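# Lay the towel flat beside the basket, then release

## Task

Get the towel lying flat on the table in a single layer. Every part of it must stay at least one finger's width in from the table edge, at least two finger widths from the basket's rim, and more than a hand's width from the column of each arm. The basket must end upright with its entire base resting on the table, no more than three finger widths from its starting spot and turned about the same way as at the start. Finish by releasing everything and moving the grippers away, so that nothing stays in place only because the robot holds it.

## Robot and tools

Robot: two arms, left_arm and right_arm, each with six joints and a parallel gripper. Joint order in every row and every per-joint list is always waist, shoulder, elbow, wrist pitch, wrist yaw, wrist roll, and the gripper opening comes after them. Stated joint ranges in radians: waist -2.618 to 3.054, shoulder 0.000 to 3.142, elbow 0.000 to 3.142, wrist pitch -1.571 to 1.571, wrist yaw -1.571 to 1.571, wrist roll -2.094 to 2.094. A real joint end may sit up to 0.036 rad either side of these values.

Frame: all reported gripper positions share one scene frame. The origin is on the tabletop midway between the arms, +x points out across the table, +z points up, and left_arm sits on the +y side. The names left and right refer to the arms, not to image sides. Positions are in metres, orientation is a quaternion in w,x,y,z order. The reported point lies between the finger pads, just under 1 cm behind the tips. The fingers point along the gripper's +z axis and close along its y axis. Reported positions can be off, more so at long reach.

A row is one flat list covering both arms: 6 absolute joint angles in radians for left_arm, then its opening, then the same 7 for right_arm, so 14 numbers, even if one arm should stay still (repeat its current Joint targets to hold it). Opening runs from -1 (closed) to +1 (fully open); except near the ends, the fingers go to where grip_measured would read that number. To hold something, command about 0.02 below grip_measured for a firm grip, less for a light one. Optionally append 12 stiffness scales from 0 to 1, left_arm's six joints then right_arm's six, which multiply position gains and persist until changed.

execute_actions(actions): a list of up to 15 actions; each action is a table of up to 15 rows, each row run for one 1/30 s control step, with the last row held for the remaining steps of the action. Joint values are absolute targets, not offsets. A call is rejected if a target is more than 0.036 rad beyond a stated end and further out than the current angle. A joint pushed against its real end stops there, and the result may print "joint sent to its limit"; absence of that line proves nothing. An empty list just returns state and images.

move(target, speed, blocking): target is one row as above (absolute angles for both arms). All joints interpolate together from their present angles, so the hand travels a curve; the path lasts 0.5 to 10 s and is cut off after 10 s. speed is the top rate in rad/s of the joint with the most travel, 0.01 to 2, default 0.5. The finger values are sent at the start. The move does not avoid obstacles or the other arm. With blocking=false the result comes after 0.5 s while motion continues; call wait(0) to check and wait or stop before sending more rows or moves. The extra "move:" line reports the ending (done, off_target, moving, held, fault), limits=held or limits=none, and each arm's joint farthest from target.

wait(seconds): 0 to 10; the arms keep their last command and a running move continues. stop: brakes a running move; it needs room to stop, more when fast, and the fingers continue. zoom_image(camera, region): region is [x0, y0, x1, y1] pixels of that camera's latest image, at most 504 by 504, origin top-left. Cameras: cam_head_left, cam_head_right, cam_high, cam_left_wrist, cam_right_wrist, all 504x504. finished_scene(scene): pass the current scene number; it is final and reports success.

Results: the state line gives each gripper's position and quaternion. Joint positions and Joint velocities list six joints per arm in rad and rad/s, then finger pad gap in m (0.087 m fully open). Joint targets are what the joints are currently being driven to; these can drift without new commands, so resend unfinished motion. grip_measured is the opening on the command scale; each gripper's reading may be off by about 1 mm. Torques are raw drive outputs with offsets and noise. Calls that run actions also list joint positions at some steps, with HELD marking steps where an arm's command was held back. "joint command not followed" means a clearance check altered targets.

Motion limits: per step each joint target stays within a lead of its measured angle (waist 0.202, shoulder 0.258, elbow 0.238, wrist pitch 0.573, wrist yaw and roll 0.522 rad), and targets that would move a gripper more than 70 mm away are scaled back, so large motions take several actions. Friction can leave a joint about 0.031 rad short and ignore smaller changes.

Heat: holding loads warms motors; MOTOR HOT appears at 75 °C, 90 °C stops that arm for 10 s, and 100 °C makes the arm go limp and fall. Avoid long heavy holds.

Avoid: knocking anything off the table (task fails), arms colliding or pressing each other, fast contacts and targets deep past a contact, which press hard, drops and slips. Expect occasional brief tugs on held items. Faster moves hit harder; approach slowly near the towel, basket and table.

Each tool is called after ">>>" by a JSON object that holds its "op" and its "data".

## Session

>>> {"op": "execute_actions", "data": {"actions": []}}

Scene clock: 0.00 s.
left_arm: end_effector_position=(+0.3164, +0.3799, +0.3737) grip_measured=+0.990 end_effector_quat_wxyz=(+0.715, -0.464, +0.517, -0.073) | right_arm: end_effector_position=(+0.3799, +0.1637, +0.3458) grip_measured=+1.000 end_effector_quat_wxyz=(+0.693, -0.464, +0.504, -0.223)
Joint names: [waist, shoulder, elbow, wrist pitch, wrist yaw, wrist roll]
Joint positions: left_arm=[-0.189  0.701  0.906 -0.158 -0.757 -0.8    0.087] | right_arm=[ 1.38   2.127  1.933  0.278  0.77  -1.113  0.087]
Joint velocities: left_arm=[ 0.007  0.002 -0.002 -0.066 -0.007 -0.066 -0.   ] | right_arm=[ 0.012 -0.007 -0.017 -0.037  0.022  0.022  0.   ]
Joint torques (N m, as the arm reports them, + toward a larger angle): no reading
Motor temperatures (°C, as the motors report them): left_arm=[28 29 28 30 30 30] | right_arm=[27 30 28 30 27 31]
Joint targets: left_arm=[-0.189 0.701 0.906 -0.158 -0.757 -0.800] | right_arm=[1.380 2.127 1.933 0.278 0.770 -1.113]
Joint stiffness scale: left_arm=[1. 1. 1. 1. 1. 1.] | right_arm=[1. 1. 1. 1. 1. 1.]

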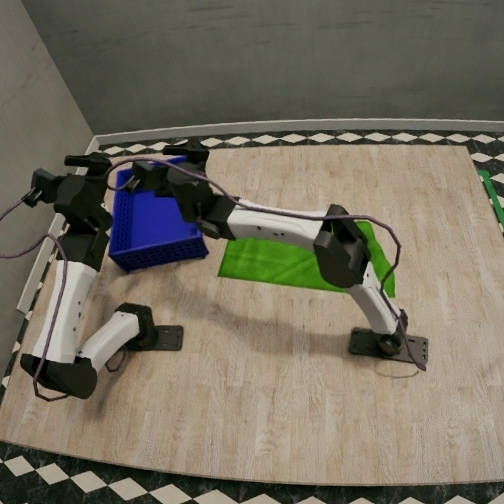

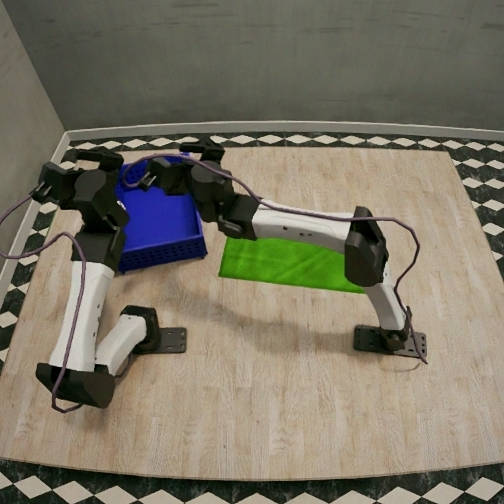

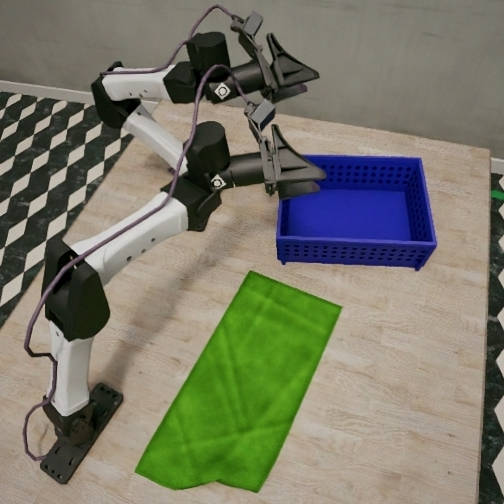

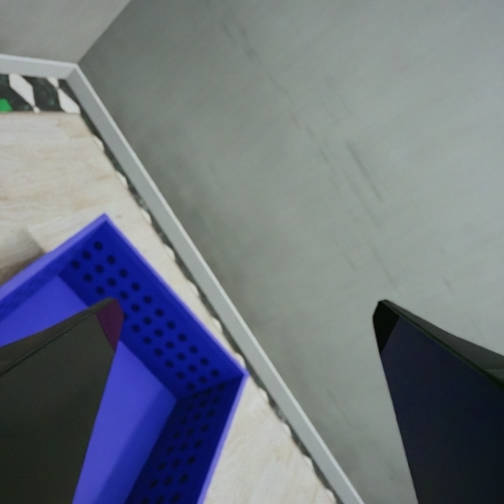

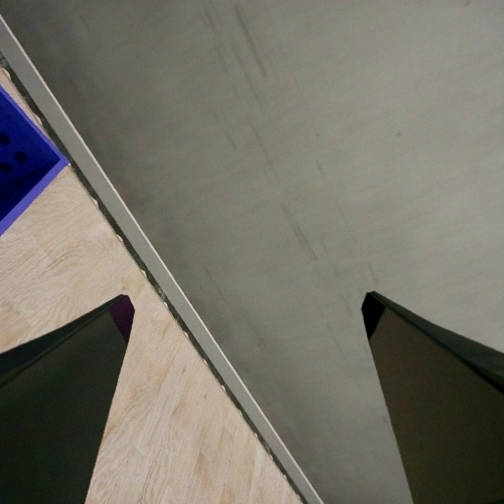

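>>> {"op": "move", "data": {"target": [0,1.0,1.0,-1.0,0,0,1,0,1.0,1.0,-1.0,0,0,1], "speed": 0.8}}

>>> {"op": "zoom_image", "data": {"camera": "cam_high", "region": [100,250,370,504]}}

Scene clock: 3.67 s.
left_arm: end_effector_position=(+0.2536, +0.3288, +0.1570) grip_measured=+0.990 end_effector_quat_wxyz=(+0.278, -0.030, +0.960, +0.011) | right_arm: end_effector_position=(+0.2582, -0.3699, +0.1699) grip_measured=+1.000 end_effector_quat_wxyz=(+0.293, +0.076, +0.953, -0.030)
Joint names: [waist, shoulder, elbow, wrist pitch, wrist yaw, wrist roll]
Joint positions: left_arm=[-0.011  0.982  0.971 -0.996 -0.01  -0.008  0.087] | right_arm=[ 0.012  1.013  1.021 -0.982  0.011 -0.007  0.087]
Joint velocities: left_arm=[-0.007  0.017  0.007  0.066  0.051  0.022  0.001] | right_arm=[ 0.007  0.007  0.012  0.007  0.022 -0.007  0.   ]
Joint torques (N m, as the arm reports them, + toward a larger angle): left_arm=[ 0.53 -0.56  8.36  1.34 -0.03  0.12] | right_arm=[-1.13 -3.47  7.15  1.59 -0.1  -0.05]
Motor temperatures (°C, as the motors report them): left_arm=[28 29 29 31 30 30] | right_arm=[27 31 28 31 27 31]
Joint targets: left_arm=[-0.000 1.000 1.000 -1.000 0.000 0.000] | right_arm=[-0.000 1.000 1.000 -1.000 -0.000 -0.000]
Joint stiffness scale: left_arm=[1. 1. 1. 1. 1. 1.] | right_arm=[1. 1. 1. 1. 1. 1.]
move: off_target (left_arm, right_arm); limits=none; left_arm: farthest joint: the elbow, 0.029 radians from its target (0.094 radians at the start); right_arm: farthest joint: the elbow, 0.021 radians from its target (0.933 radians at the start)

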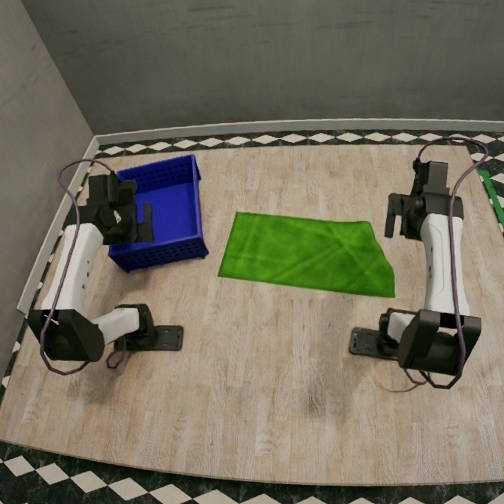

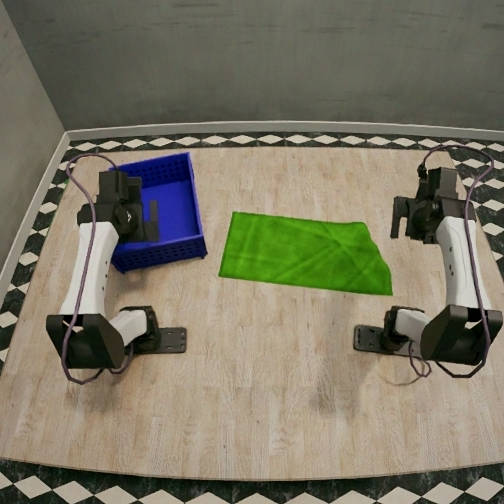

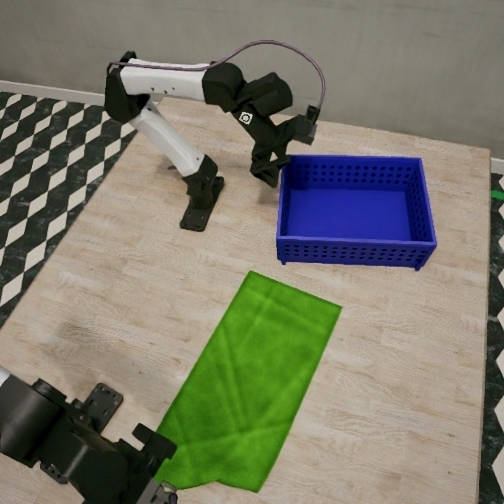

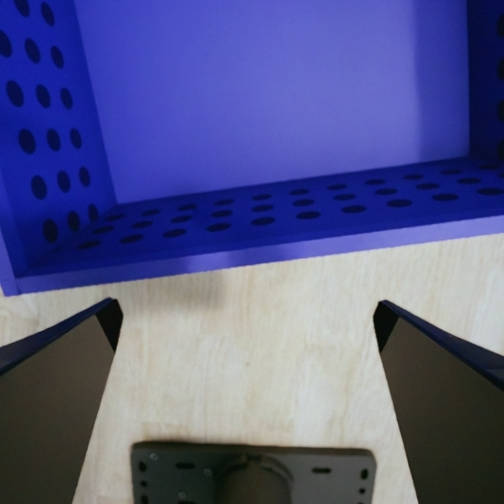

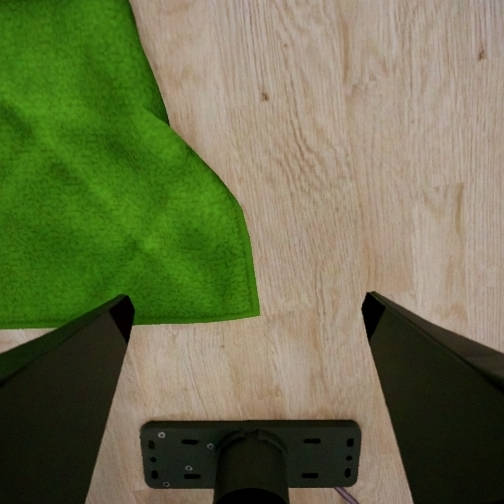

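Region (100, 250, 370, 504) of cam_high's 504x504 image, scaled by 1.867, with more detail than that image has; it fills the top 474 rows of this view, and the rest is white.

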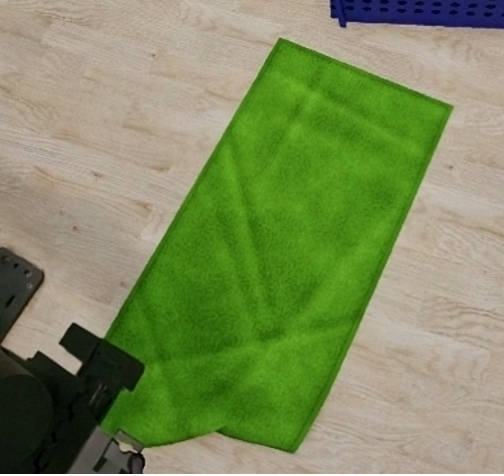

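>>> {"op": "zoom_image", "data": {"camera": "cam_head_left", "region": [300,200,420,320]}}

>>> {"op": "move", "data": {"target": [0.6,0.5,0.6,-0.6,0,0,1,0.45,1.5,1.6,-1.3,0,0,1], "speed": 0.8}}

Region (300, 200, 420, 320) of cam_head_left's 504x504 image, scaled by 4.200, with more detail than that image has.

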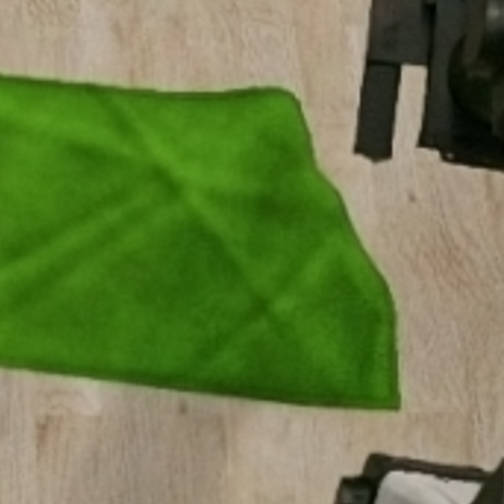

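Scene clock: 5.63 s.
left_arm: end_effector_position=(+0.2138, +0.4517, +0.1652) grip_measured=+0.990 end_effector_quat_wxyz=(+0.470, -0.282, +0.821, +0.159) | right_arm: end_effector_position=(+0.3124, -0.2557, +0.2156) grip_measured=+1.000 end_effector_quat_wxyz=(+0.194, -0.132, +0.972, +0.021)
Joint names: [waist, shoulder, elbow, wrist pitch, wrist yaw, wrist roll]
Joint positions: left_arm=[ 0.59   0.52   0.615 -0.628 -0.004 -0.007  0.087] | right_arm=[ 0.44   1.482  1.588 -1.283  0.008 -0.007  0.087]
Joint velocities: left_arm=[ 0.017  0.017  0.007 -0.066 -0.051 -0.022 -0.   ] | right_arm=[ 0.002 -0.007 -0.002 -0.007 -0.022  0.037  0.   ]
Joint torques (N m, as the arm reports them, + toward a larger angle): left_arm=[ 0.48 -0.93  5.37  2.04 -0.08  0.09] | right_arm=[ 0.66 -5.16  9.55  1.22 -0.04 -0.04]
Motor temperatures (°C, as the motors report them): left_arm=[28 29 29 32 30 30] | right_arm=[27 31 29 31 27 31]
Joint targets: left_arm=[0.600 0.500 0.600 -0.600 0.000 -0.000] | right_arm=[0.450 1.500 1.600 -1.300 0.000 0.000]
Joint stiffness scale: left_arm=[1. 1. 1. 1. 1. 1.] | right_arm=[1. 1. 1. 1. 1. 1.]
move: off_target (left_arm); limits=none; left_arm: farthest joint: the wrist pitch, 0.028 radians from its target (0.396 radians at the start); right_arm: farthest joint: the shoulder, 0.018 radians from its target (0.487 radians at the start)

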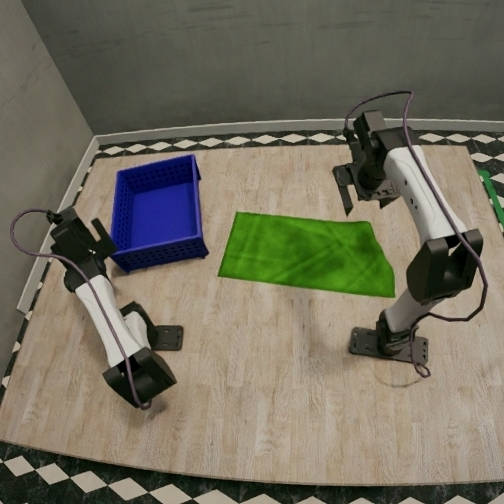

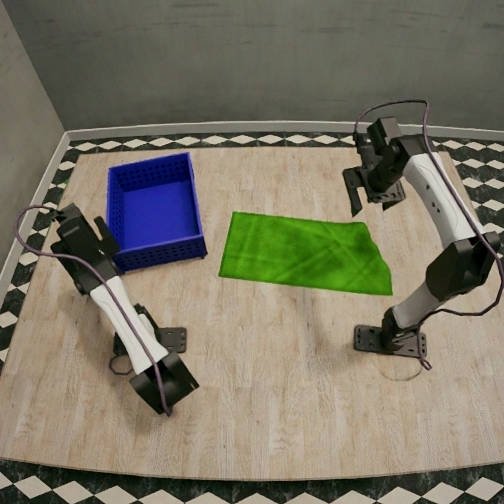

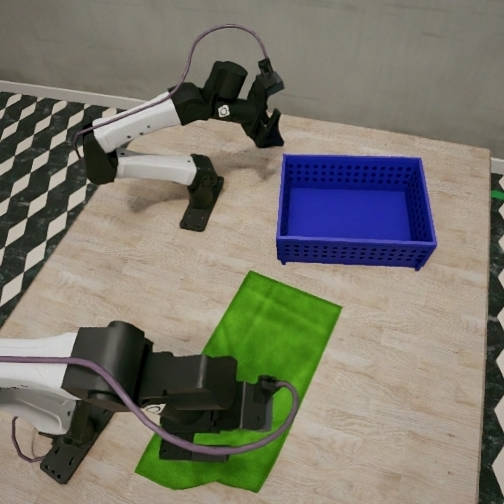

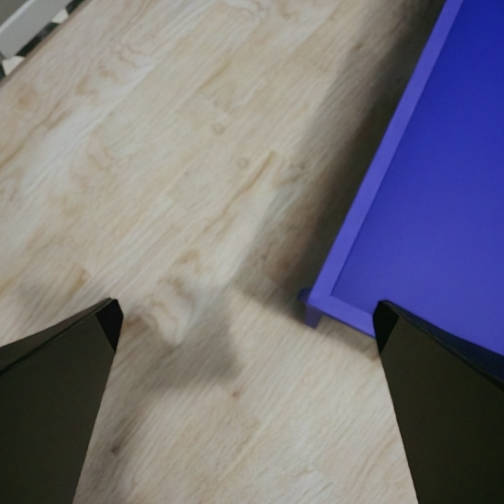

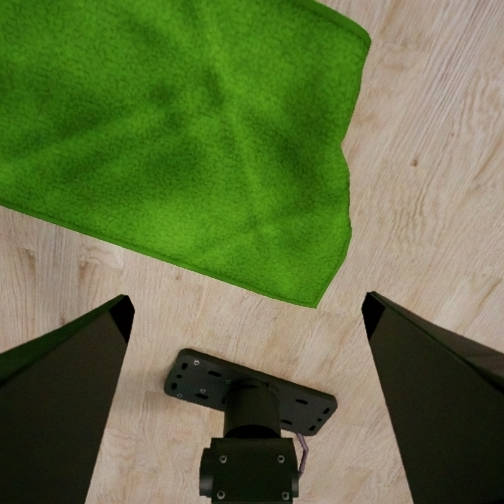

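>>> {"op": "move", "data": {"target": [0.6,0.5,0.6,-0.6,0,0,1,0.39,1.88,1.49,-1.0,0,1.57,0.2], "speed": 1}}

Scene clock: 10.93 s.
left_arm: end_effector_position=(+0.2138, +0.4517, +0.1653) grip_measured=+0.990 end_effector_quat_wxyz=(+0.470, -0.282, +0.821, +0.159) | right_arm: end_effector_position=(+0.4105, -0.2010, +0.0942) grip_measured=+0.200 end_effector_quat_wxyz=(+0.070, +0.616, +0.781, +0.081)
Joint names: [waist, shoulder, elbow, wrist pitch, wrist yaw, wrist roll]
Joint positions: left_arm=[ 0.59   0.52   0.615 -0.628 -0.004 -0.007  0.087] | right_arm=[ 0.403  1.861  1.509 -1.005  0.008  1.562  0.052]
Joint velocities: left_arm=[ 0.007 -0.027  0.007 -0.022  0.007  0.007  0.   ] | right_arm=[-0.002  0.002  0.017 -0.007 -0.037 -0.051 -0.001]
Joint torques (N m, as the arm reports them, + toward a larger angle): left_arm=[ 0.48 -0.87  5.35  2.04 -0.07  0.11] | right_arm=[-1.15 -9.12  6.8   0.96  0.03 -0.01]
Motor temperatures (°C, as the motors report them): left_arm=[28 29 30 33 30 30] | right_arm=[27 31 30 32 27 31]
Joint targets: left_arm=[0.600 0.500 0.600 -0.600 0.000 0.000] | right_arm=[0.390 1.880 1.490 -1.000 0.000 1.570]
Joint stiffness scale: left_arm=[1. 1. 1. 1. 1. 1.] | right_arm=[1. 1. 1. 1. 1. 1.]
move: off_target (left_arm); limits=none; left_arm: farthest joint: the wrist pitch, 0.028 radians from its target (0.028 radians at the start); right_arm: farthest joint: the shoulder, 0.019 radians from its target (0.398 radians at the start)

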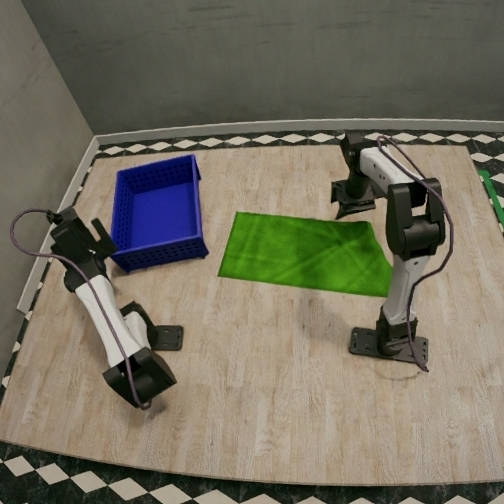

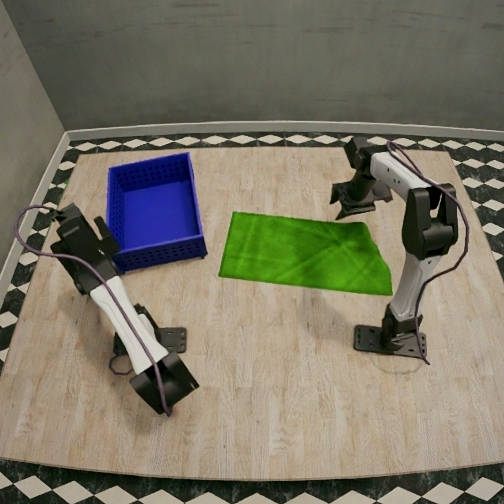

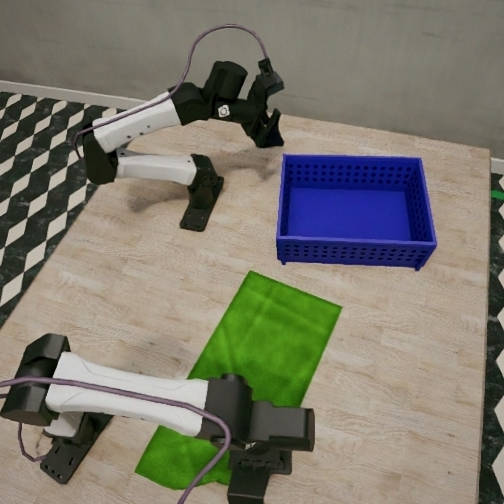

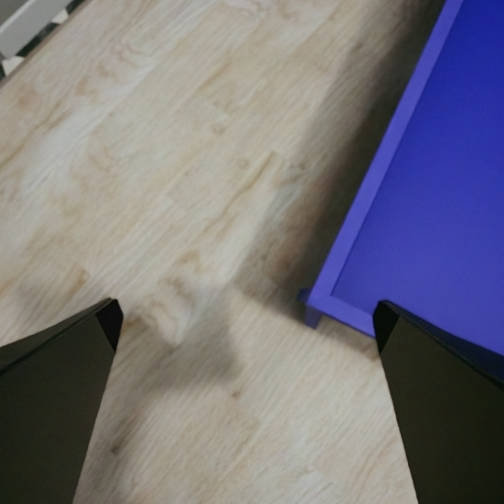

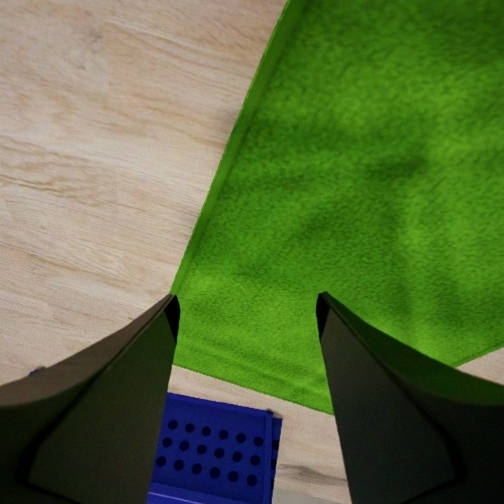

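>>> {"op": "move", "data": {"target": [0.6,0.5,0.6,-0.6,0,0,1,0.22,2.08,1.575,-1.08,0,1.75,0], "speed": 0.5}}

>>> {"op": "zoom_image", "data": {"camera": "cam_head_left", "region": [300,160,440,300]}}

Scene clock: 12.80 s.
left_arm: end_effector_position=(+0.2138, +0.4517, +0.1653) grip_measured=+0.990 end_effector_quat_wxyz=(+0.470, -0.282, +0.821, +0.159) | right_arm: end_effector_position=(+0.4238, -0.2715, +0.0303) grip_measured=+0.000 end_effector_quat_wxyz=(+0.002, +0.749, +0.662, -0.004)
Joint names: [waist, shoulder, elbow, wrist pitch, wrist yaw, wrist roll]
Joint positions: left_arm=[ 0.59   0.52   0.615 -0.628 -0.004 -0.007  0.087] | right_arm=[ 0.224  2.066  1.562 -1.071  0.008  1.743  0.044]
Joint velocities: left_arm=[ 0.002  0.007 -0.027 -0.022  0.051 -0.022 -0.   ] | right_arm=[ 0.012  0.012 -0.007  0.066  0.007  0.051 -0.   ]
Joint torques (N m, as the arm reports them, + toward a larger angle): left_arm=[ 0.56 -0.96  5.3   2.03 -0.06  0.1 ] | right_arm=[ -0.28 -11.05   8.91   0.26   0.01  -0.02]
Motor temperatures (°C, as the motors report them): left_arm=[28 29 30 33 30 30] | right_arm=[28 32 30 31 27 31]
Joint targets: left_arm=[0.600 0.500 0.600 -0.600 -0.000 -0.000] | right_arm=[0.220 2.080 1.575 -1.080 0.000 1.750]
Joint stiffness scale: left_arm=[1. 1. 1. 1. 1. 1.] | right_arm=[1. 1. 1. 1. 1. 1.]
move: off_target (left_arm); limits=none; left_arm: farthest joint: the wrist pitch, 0.028 radians from its target (0.028 radians at the start); right_arm: farthest joint: the shoulder, 0.014 radians from its target (0.219 radians at the start)

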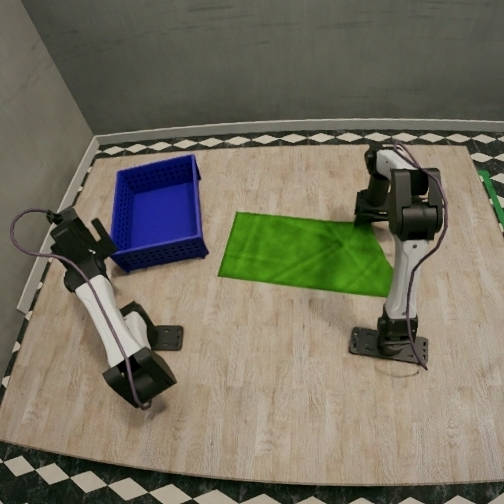

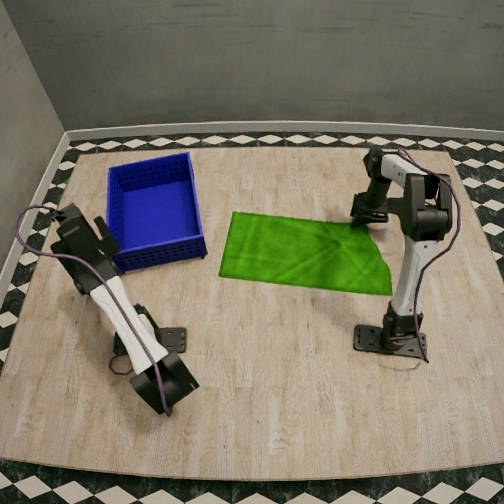

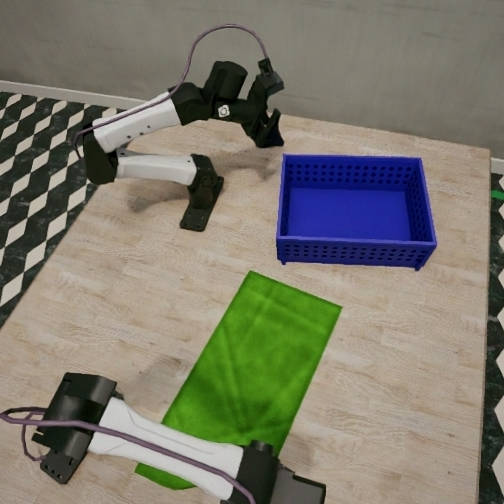

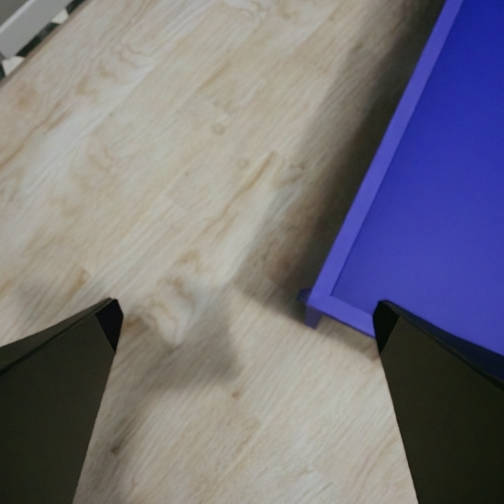

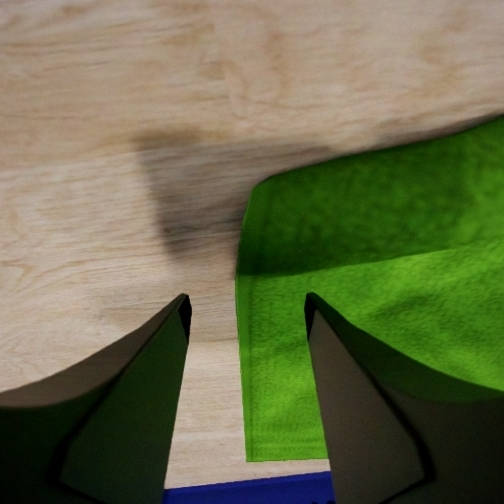

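Region (300, 160, 440, 300) of cam_head_left's 504x504 image, scaled by 3.600, with more detail than that image has.

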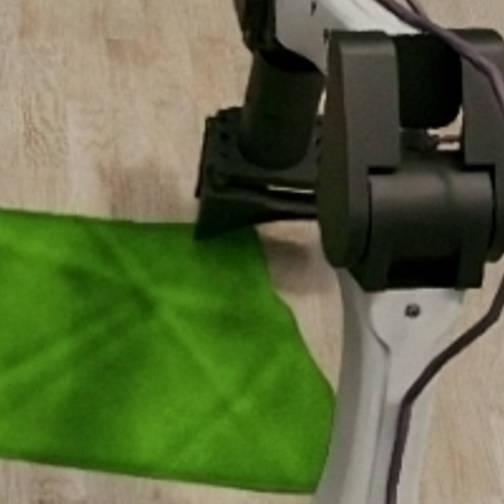

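>>> {"op": "move", "data": {"target": [0.6,0.5,0.6,-0.6,0,0,1,0.22,2.11,1.49,-0.975,0,1.75,-0.4], "speed": 0.15}}

>>> {"op": "execute_actions", "data": {"actions": [[[0.6,0.5,0.6,-0.6,0,0,1,0.22,2.11,1.49,-0.975,0,1.75,-0.75]],[[0.6,0.5,0.6,-0.6,0,0,1,0.22,2.11,1.49,-0.975,0,1.75,-1]]]}}

>>> {"op": "move", "data": {"target": [0.6,0.5,0.6,-0.6,0,0,1,0.25,1.9,1.65,-1.3,0,1.75,-1], "speed": 0.3}}

Scene clock: 15.00 s.
left_arm: end_effector_position=(+0.2138, +0.4517, +0.1653) grip_measured=+0.990 end_effector_quat_wxyz=(+0.470, -0.282, +0.821, +0.159) | right_arm: end_effector_position=(+0.4253, -0.2714, +0.0099) grip_measured=-0.400 end_effector_quat_wxyz=(+0.004, +0.750, +0.662, -0.000)
Joint names: [waist, shoulder, elbow, wrist pitch, wrist yaw, wrist roll]
Joint positions: left_arm=[ 0.59   0.52   0.615 -0.628 -0.004 -0.007  0.087] | right_arm=[ 0.224  2.087  1.51  -0.989  0.007  1.744  0.026]
Joint velocities: left_arm=[-0.002  0.002 -0.007 -0.022  0.007  0.022 -0.001] | right_arm=[ 0.012  0.007 -0.002 -0.022 -0.007 -0.066 -0.   ]
Joint torques (N m, as the arm reports them, + toward a larger angle): left_arm=[ 0.58 -0.9   5.32  2.04 -0.06  0.1 ] | right_arm=[ -0.38 -10.42   5.76   0.57   0.03  -0.04]
Motor temperatures (°C, as the motors report them): left_arm=[28 29 30 34 30 30] | right_arm=[27 32 30 31 27 31]
Joint targets: left_arm=[0.600 0.500 0.600 -0.600 0.000 -0.000] | right_arm=[0.220 2.110 1.490 -0.975 -0.000 1.750]
Joint stiffness scale: left_arm=[1. 1. 1. 1. 1. 1.] | right_arm=[1. 1. 1. 1. 1. 1.]
move: off_target (left_arm, right_arm); limits=none; left_arm: farthest joint: the wrist pitch, 0.028 radians from its target (0.028 radians at the start); right_arm: farthest joint: the shoulder, 0.023 radians from its target (0.044 radians at the start)

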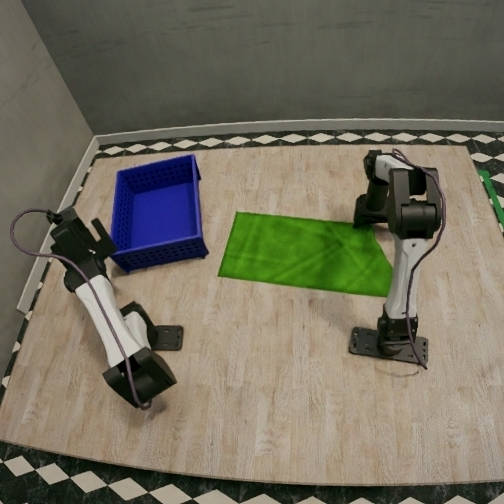

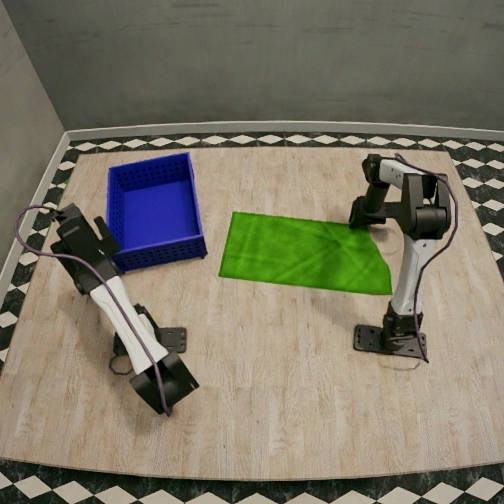

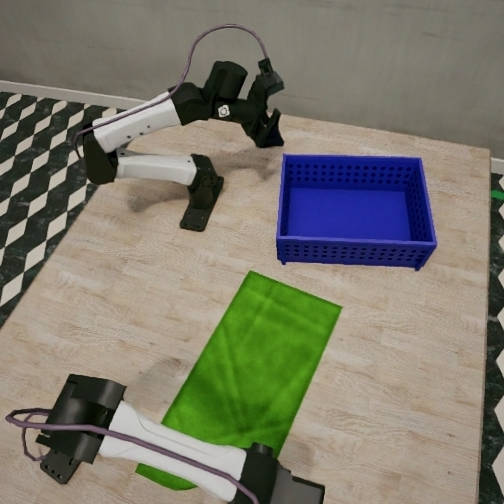

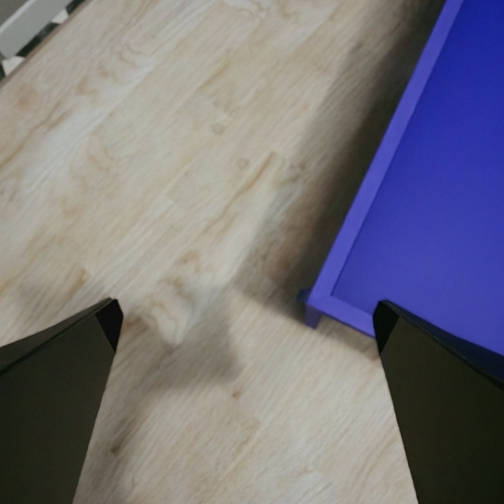

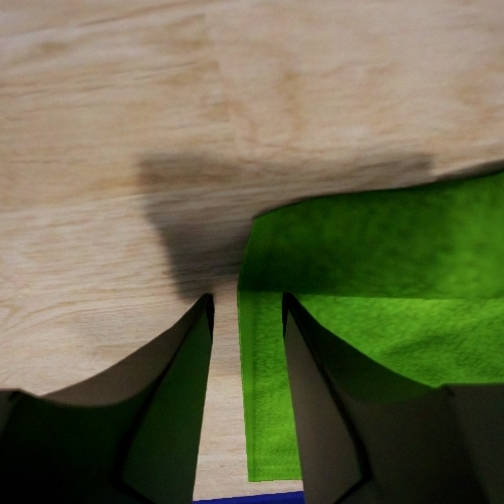

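Scene clock: 16.00 s.
left_arm: end_effector_position=(+0.2138, +0.4517, +0.1653) grip_measured=+0.990 end_effector_quat_wxyz=(+0.470, -0.282, +0.821, +0.159) | right_arm: end_effector_position=(+0.4273, -0.2712, +0.0100) grip_measured=-0.993 end_effector_quat_wxyz=(+0.006, +0.750, +0.662, +0.003)
Joint names: [waist, shoulder, elbow, wrist pitch, wrist yaw, wrist roll]
Joint positions: left_arm=[ 0.59   0.52   0.615 -0.628 -0.004 -0.007  0.087] | right_arm=[ 0.224  2.087  1.51  -0.981  0.006  1.744  0.   ]
Joint velocities: left_arm=[ 0.002 -0.012  0.002  0.022 -0.007 -0.051 -0.   ] | right_arm=[ 0.002 -0.012 -0.022  0.037 -0.007 -0.007  0.001]
Joint torques (N m, as the arm reports them, + toward a larger angle): left_arm=[ 0.52 -0.86  5.34  2.05 -0.07  0.1 ] | right_arm=[ -0.4  -10.51   5.86   0.49   0.04  -0.04]
Motor temperatures (°C, as the motors report them): left_arm=[28 29 30 34 30 30] | right_arm=[27 32 30 31 27 31]
Joint targets: left_arm=[0.600 0.500 0.600 -0.600 0.000 -0.000] | right_arm=[0.220 2.110 1.490 -0.975 0.000 1.750]
Joint stiffness scale: left_arm=[1. 1. 1. 1. 1. 1.] | right_arm=[1. 1. 1. 1. 1. 1.]
Step readings (joint positions; steps 1 to 15: 1st action; 16 to 30: 2nd action):
0: left_arm=[0.590 0.520 0.615 -0.628 -0.004 -0.007] | right_arm=[0.224 2.087 1.510 -0.989 0.007 1.744]
1: left_arm=[0.590 0.520 0.615 -0.628 -0.004 -0.007] | right_arm=[0.224 2.087 1.510 -0.989 0.007 1.744]
2: left_arm=[0.590 0.520 0.615 -0.628 -0.004 -0.007] | right_arm=[0.224 2.087 1.510 -0.989 0.007 1.744]
4: left_arm=[0.590 0.520 0.615 -0.628 -0.004 -0.007] | right_arm=[0.224 2.087 1.510 -0.987 0.006 1.744]
8: left_arm=[0.590 0.520 0.615 -0.628 -0.004 -0.007] | right_arm=[0.224 2.087 1.510 -0.986 0.006 1.744]
15: left_arm=[0.590 0.520 0.615 -0.628 -0.004 -0.007] | right_arm=[0.224 2.087 1.510 -0.986 0.006 1.744]
16: left_arm=[0.590 0.520 0.615 -0.628 -0.004 -0.007] | right_arm=[0.224 2.087 1.510 -0.986 0.006 1.744]
17: left_arm=[0.590 0.520 0.615 -0.628 -0.004 -0.007] | right_arm=[0.224 2.087 1.510 -0.984 0.006 1.744]
19: left_arm=[0.590 0.520 0.615 -0.628 -0.004 -0.007] | right_arm=[0.224 2.087 1.510 -0.981 0.006 1.744]
23: left_arm=[0.590 0.520 0.615 -0.628 -0.004 -0.007] | right_arm=[0.224 2.087 1.510 -0.981 0.006 1.744]
30: Joint positions above

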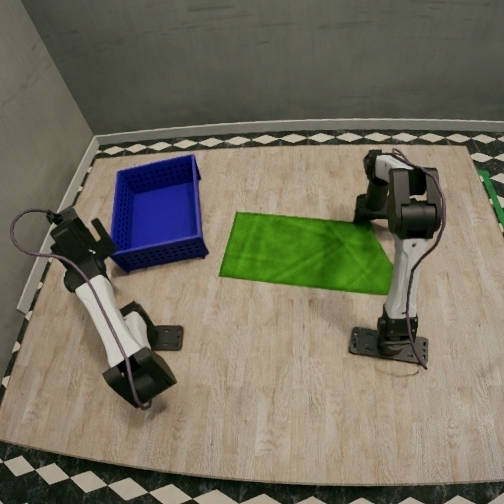

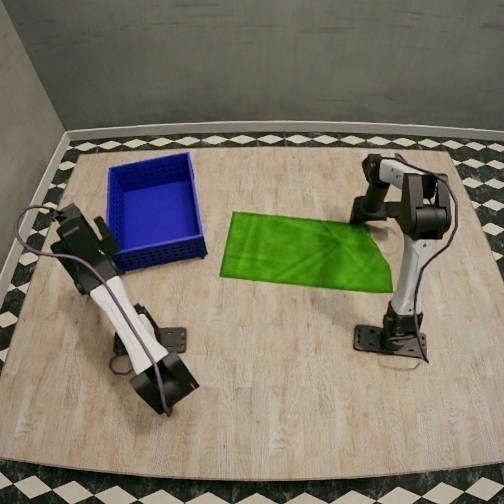

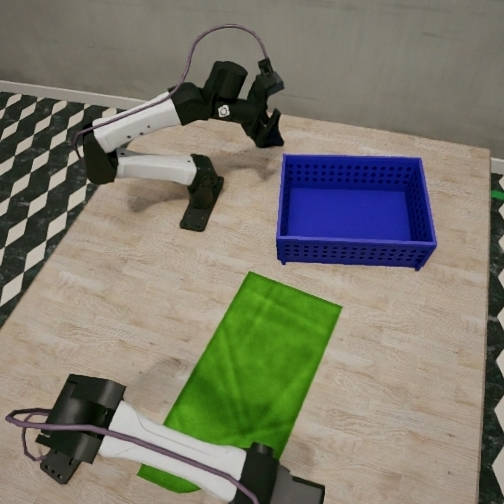

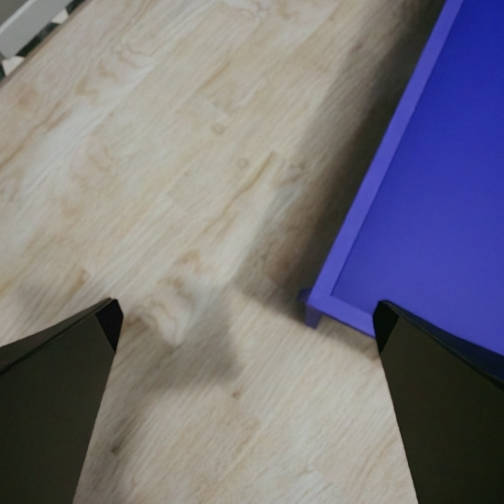

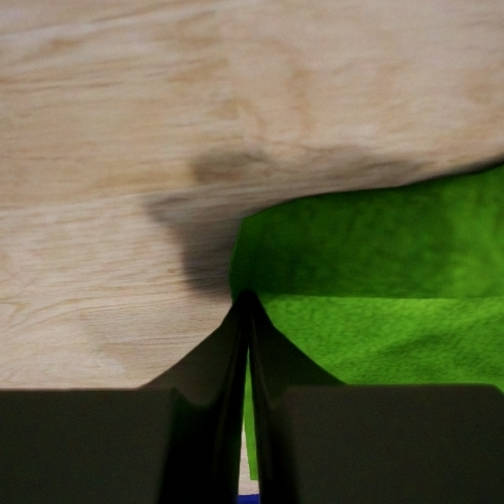

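Scene clock: 17.73 s.
left_arm: end_effector_position=(+0.2138, +0.4517, +0.1653) grip_measured=+0.990 end_effector_quat_wxyz=(+0.470, -0.282, +0.821, +0.159) | right_arm: end_effector_position=(+0.3977, -0.2677, +0.1070) grip_measured=-0.994 end_effector_quat_wxyz=(+0.007, +0.745, +0.667, +0.004)
Joint names: [waist, shoulder, elbow, wrist pitch, wrist yaw, wrist roll]
Joint positions: left_arm=[ 0.59   0.52   0.615 -0.628 -0.004 -0.007  0.087] | right_arm=[ 0.237  1.905  1.641 -1.291  0.006  1.744  0.   ]
Joint velocities: left_arm=[ 0.002 -0.007 -0.002  0.007  0.051 -0.007  0.   ] | right_arm=[-0.002 -0.007  0.002 -0.007 -0.022 -0.066 -0.   ]
Joint torques (N m, as the arm reports them, + toward a larger angle): left_arm=[ 0.53 -0.88  5.27  2.04 -0.07  0.09] | right_arm=[  0.92 -11.27   8.88   0.28   0.04  -0.04]
Motor temperatures (°C, as the motors report them): left_arm=[28 29 30 34 30 30] | right_arm=[28 33 31 31 27 31]
Joint targets: left_arm=[0.600 0.500 0.600 -0.600 -0.000 0.000] | right_arm=[0.250 1.900 1.650 -1.300 -0.000 1.750]
Joint stiffness scale: left_arm=[1. 1. 1. 1. 1. 1.] | right_arm=[1. 1. 1. 1. 1. 1.]
move: off_target (left_arm); limits=none; left_arm: farthest joint: the wrist pitch, 0.028 radians from its target (0.028 radians at the start); right_arm: farthest joint: the waist, 0.013 radians from its target (0.026 radians at the start)

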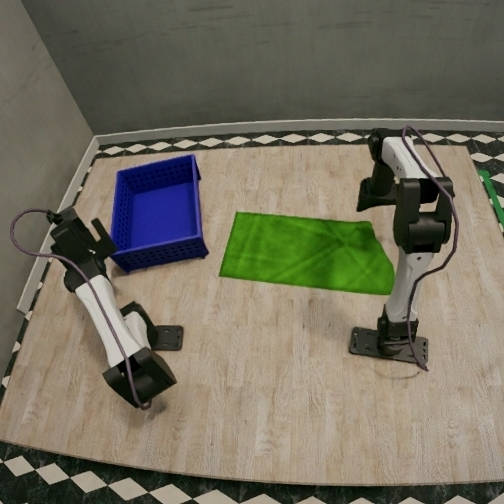

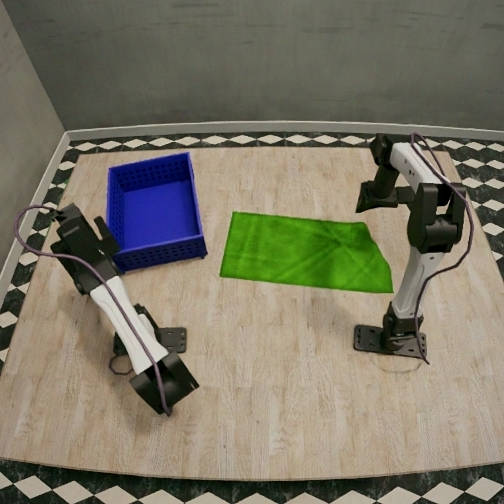

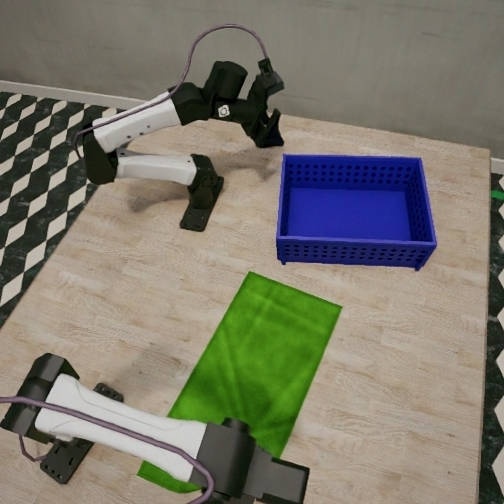

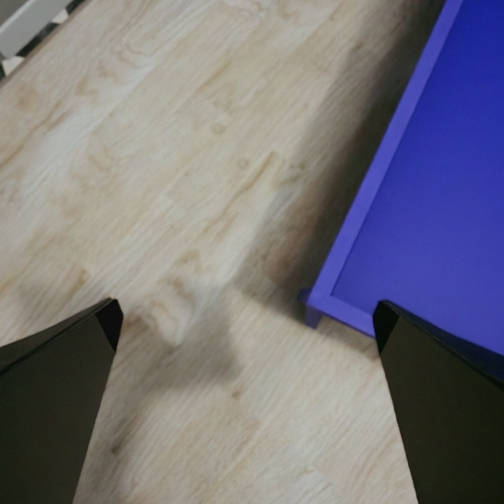

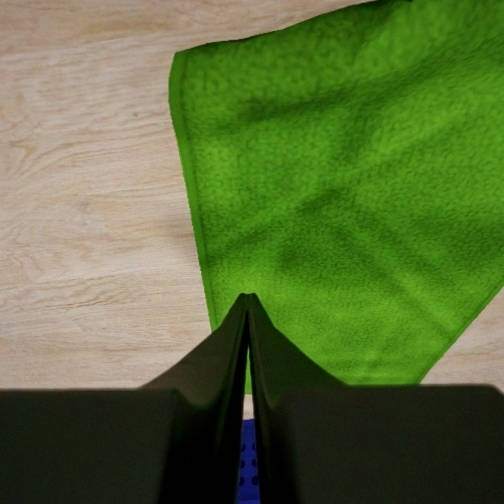

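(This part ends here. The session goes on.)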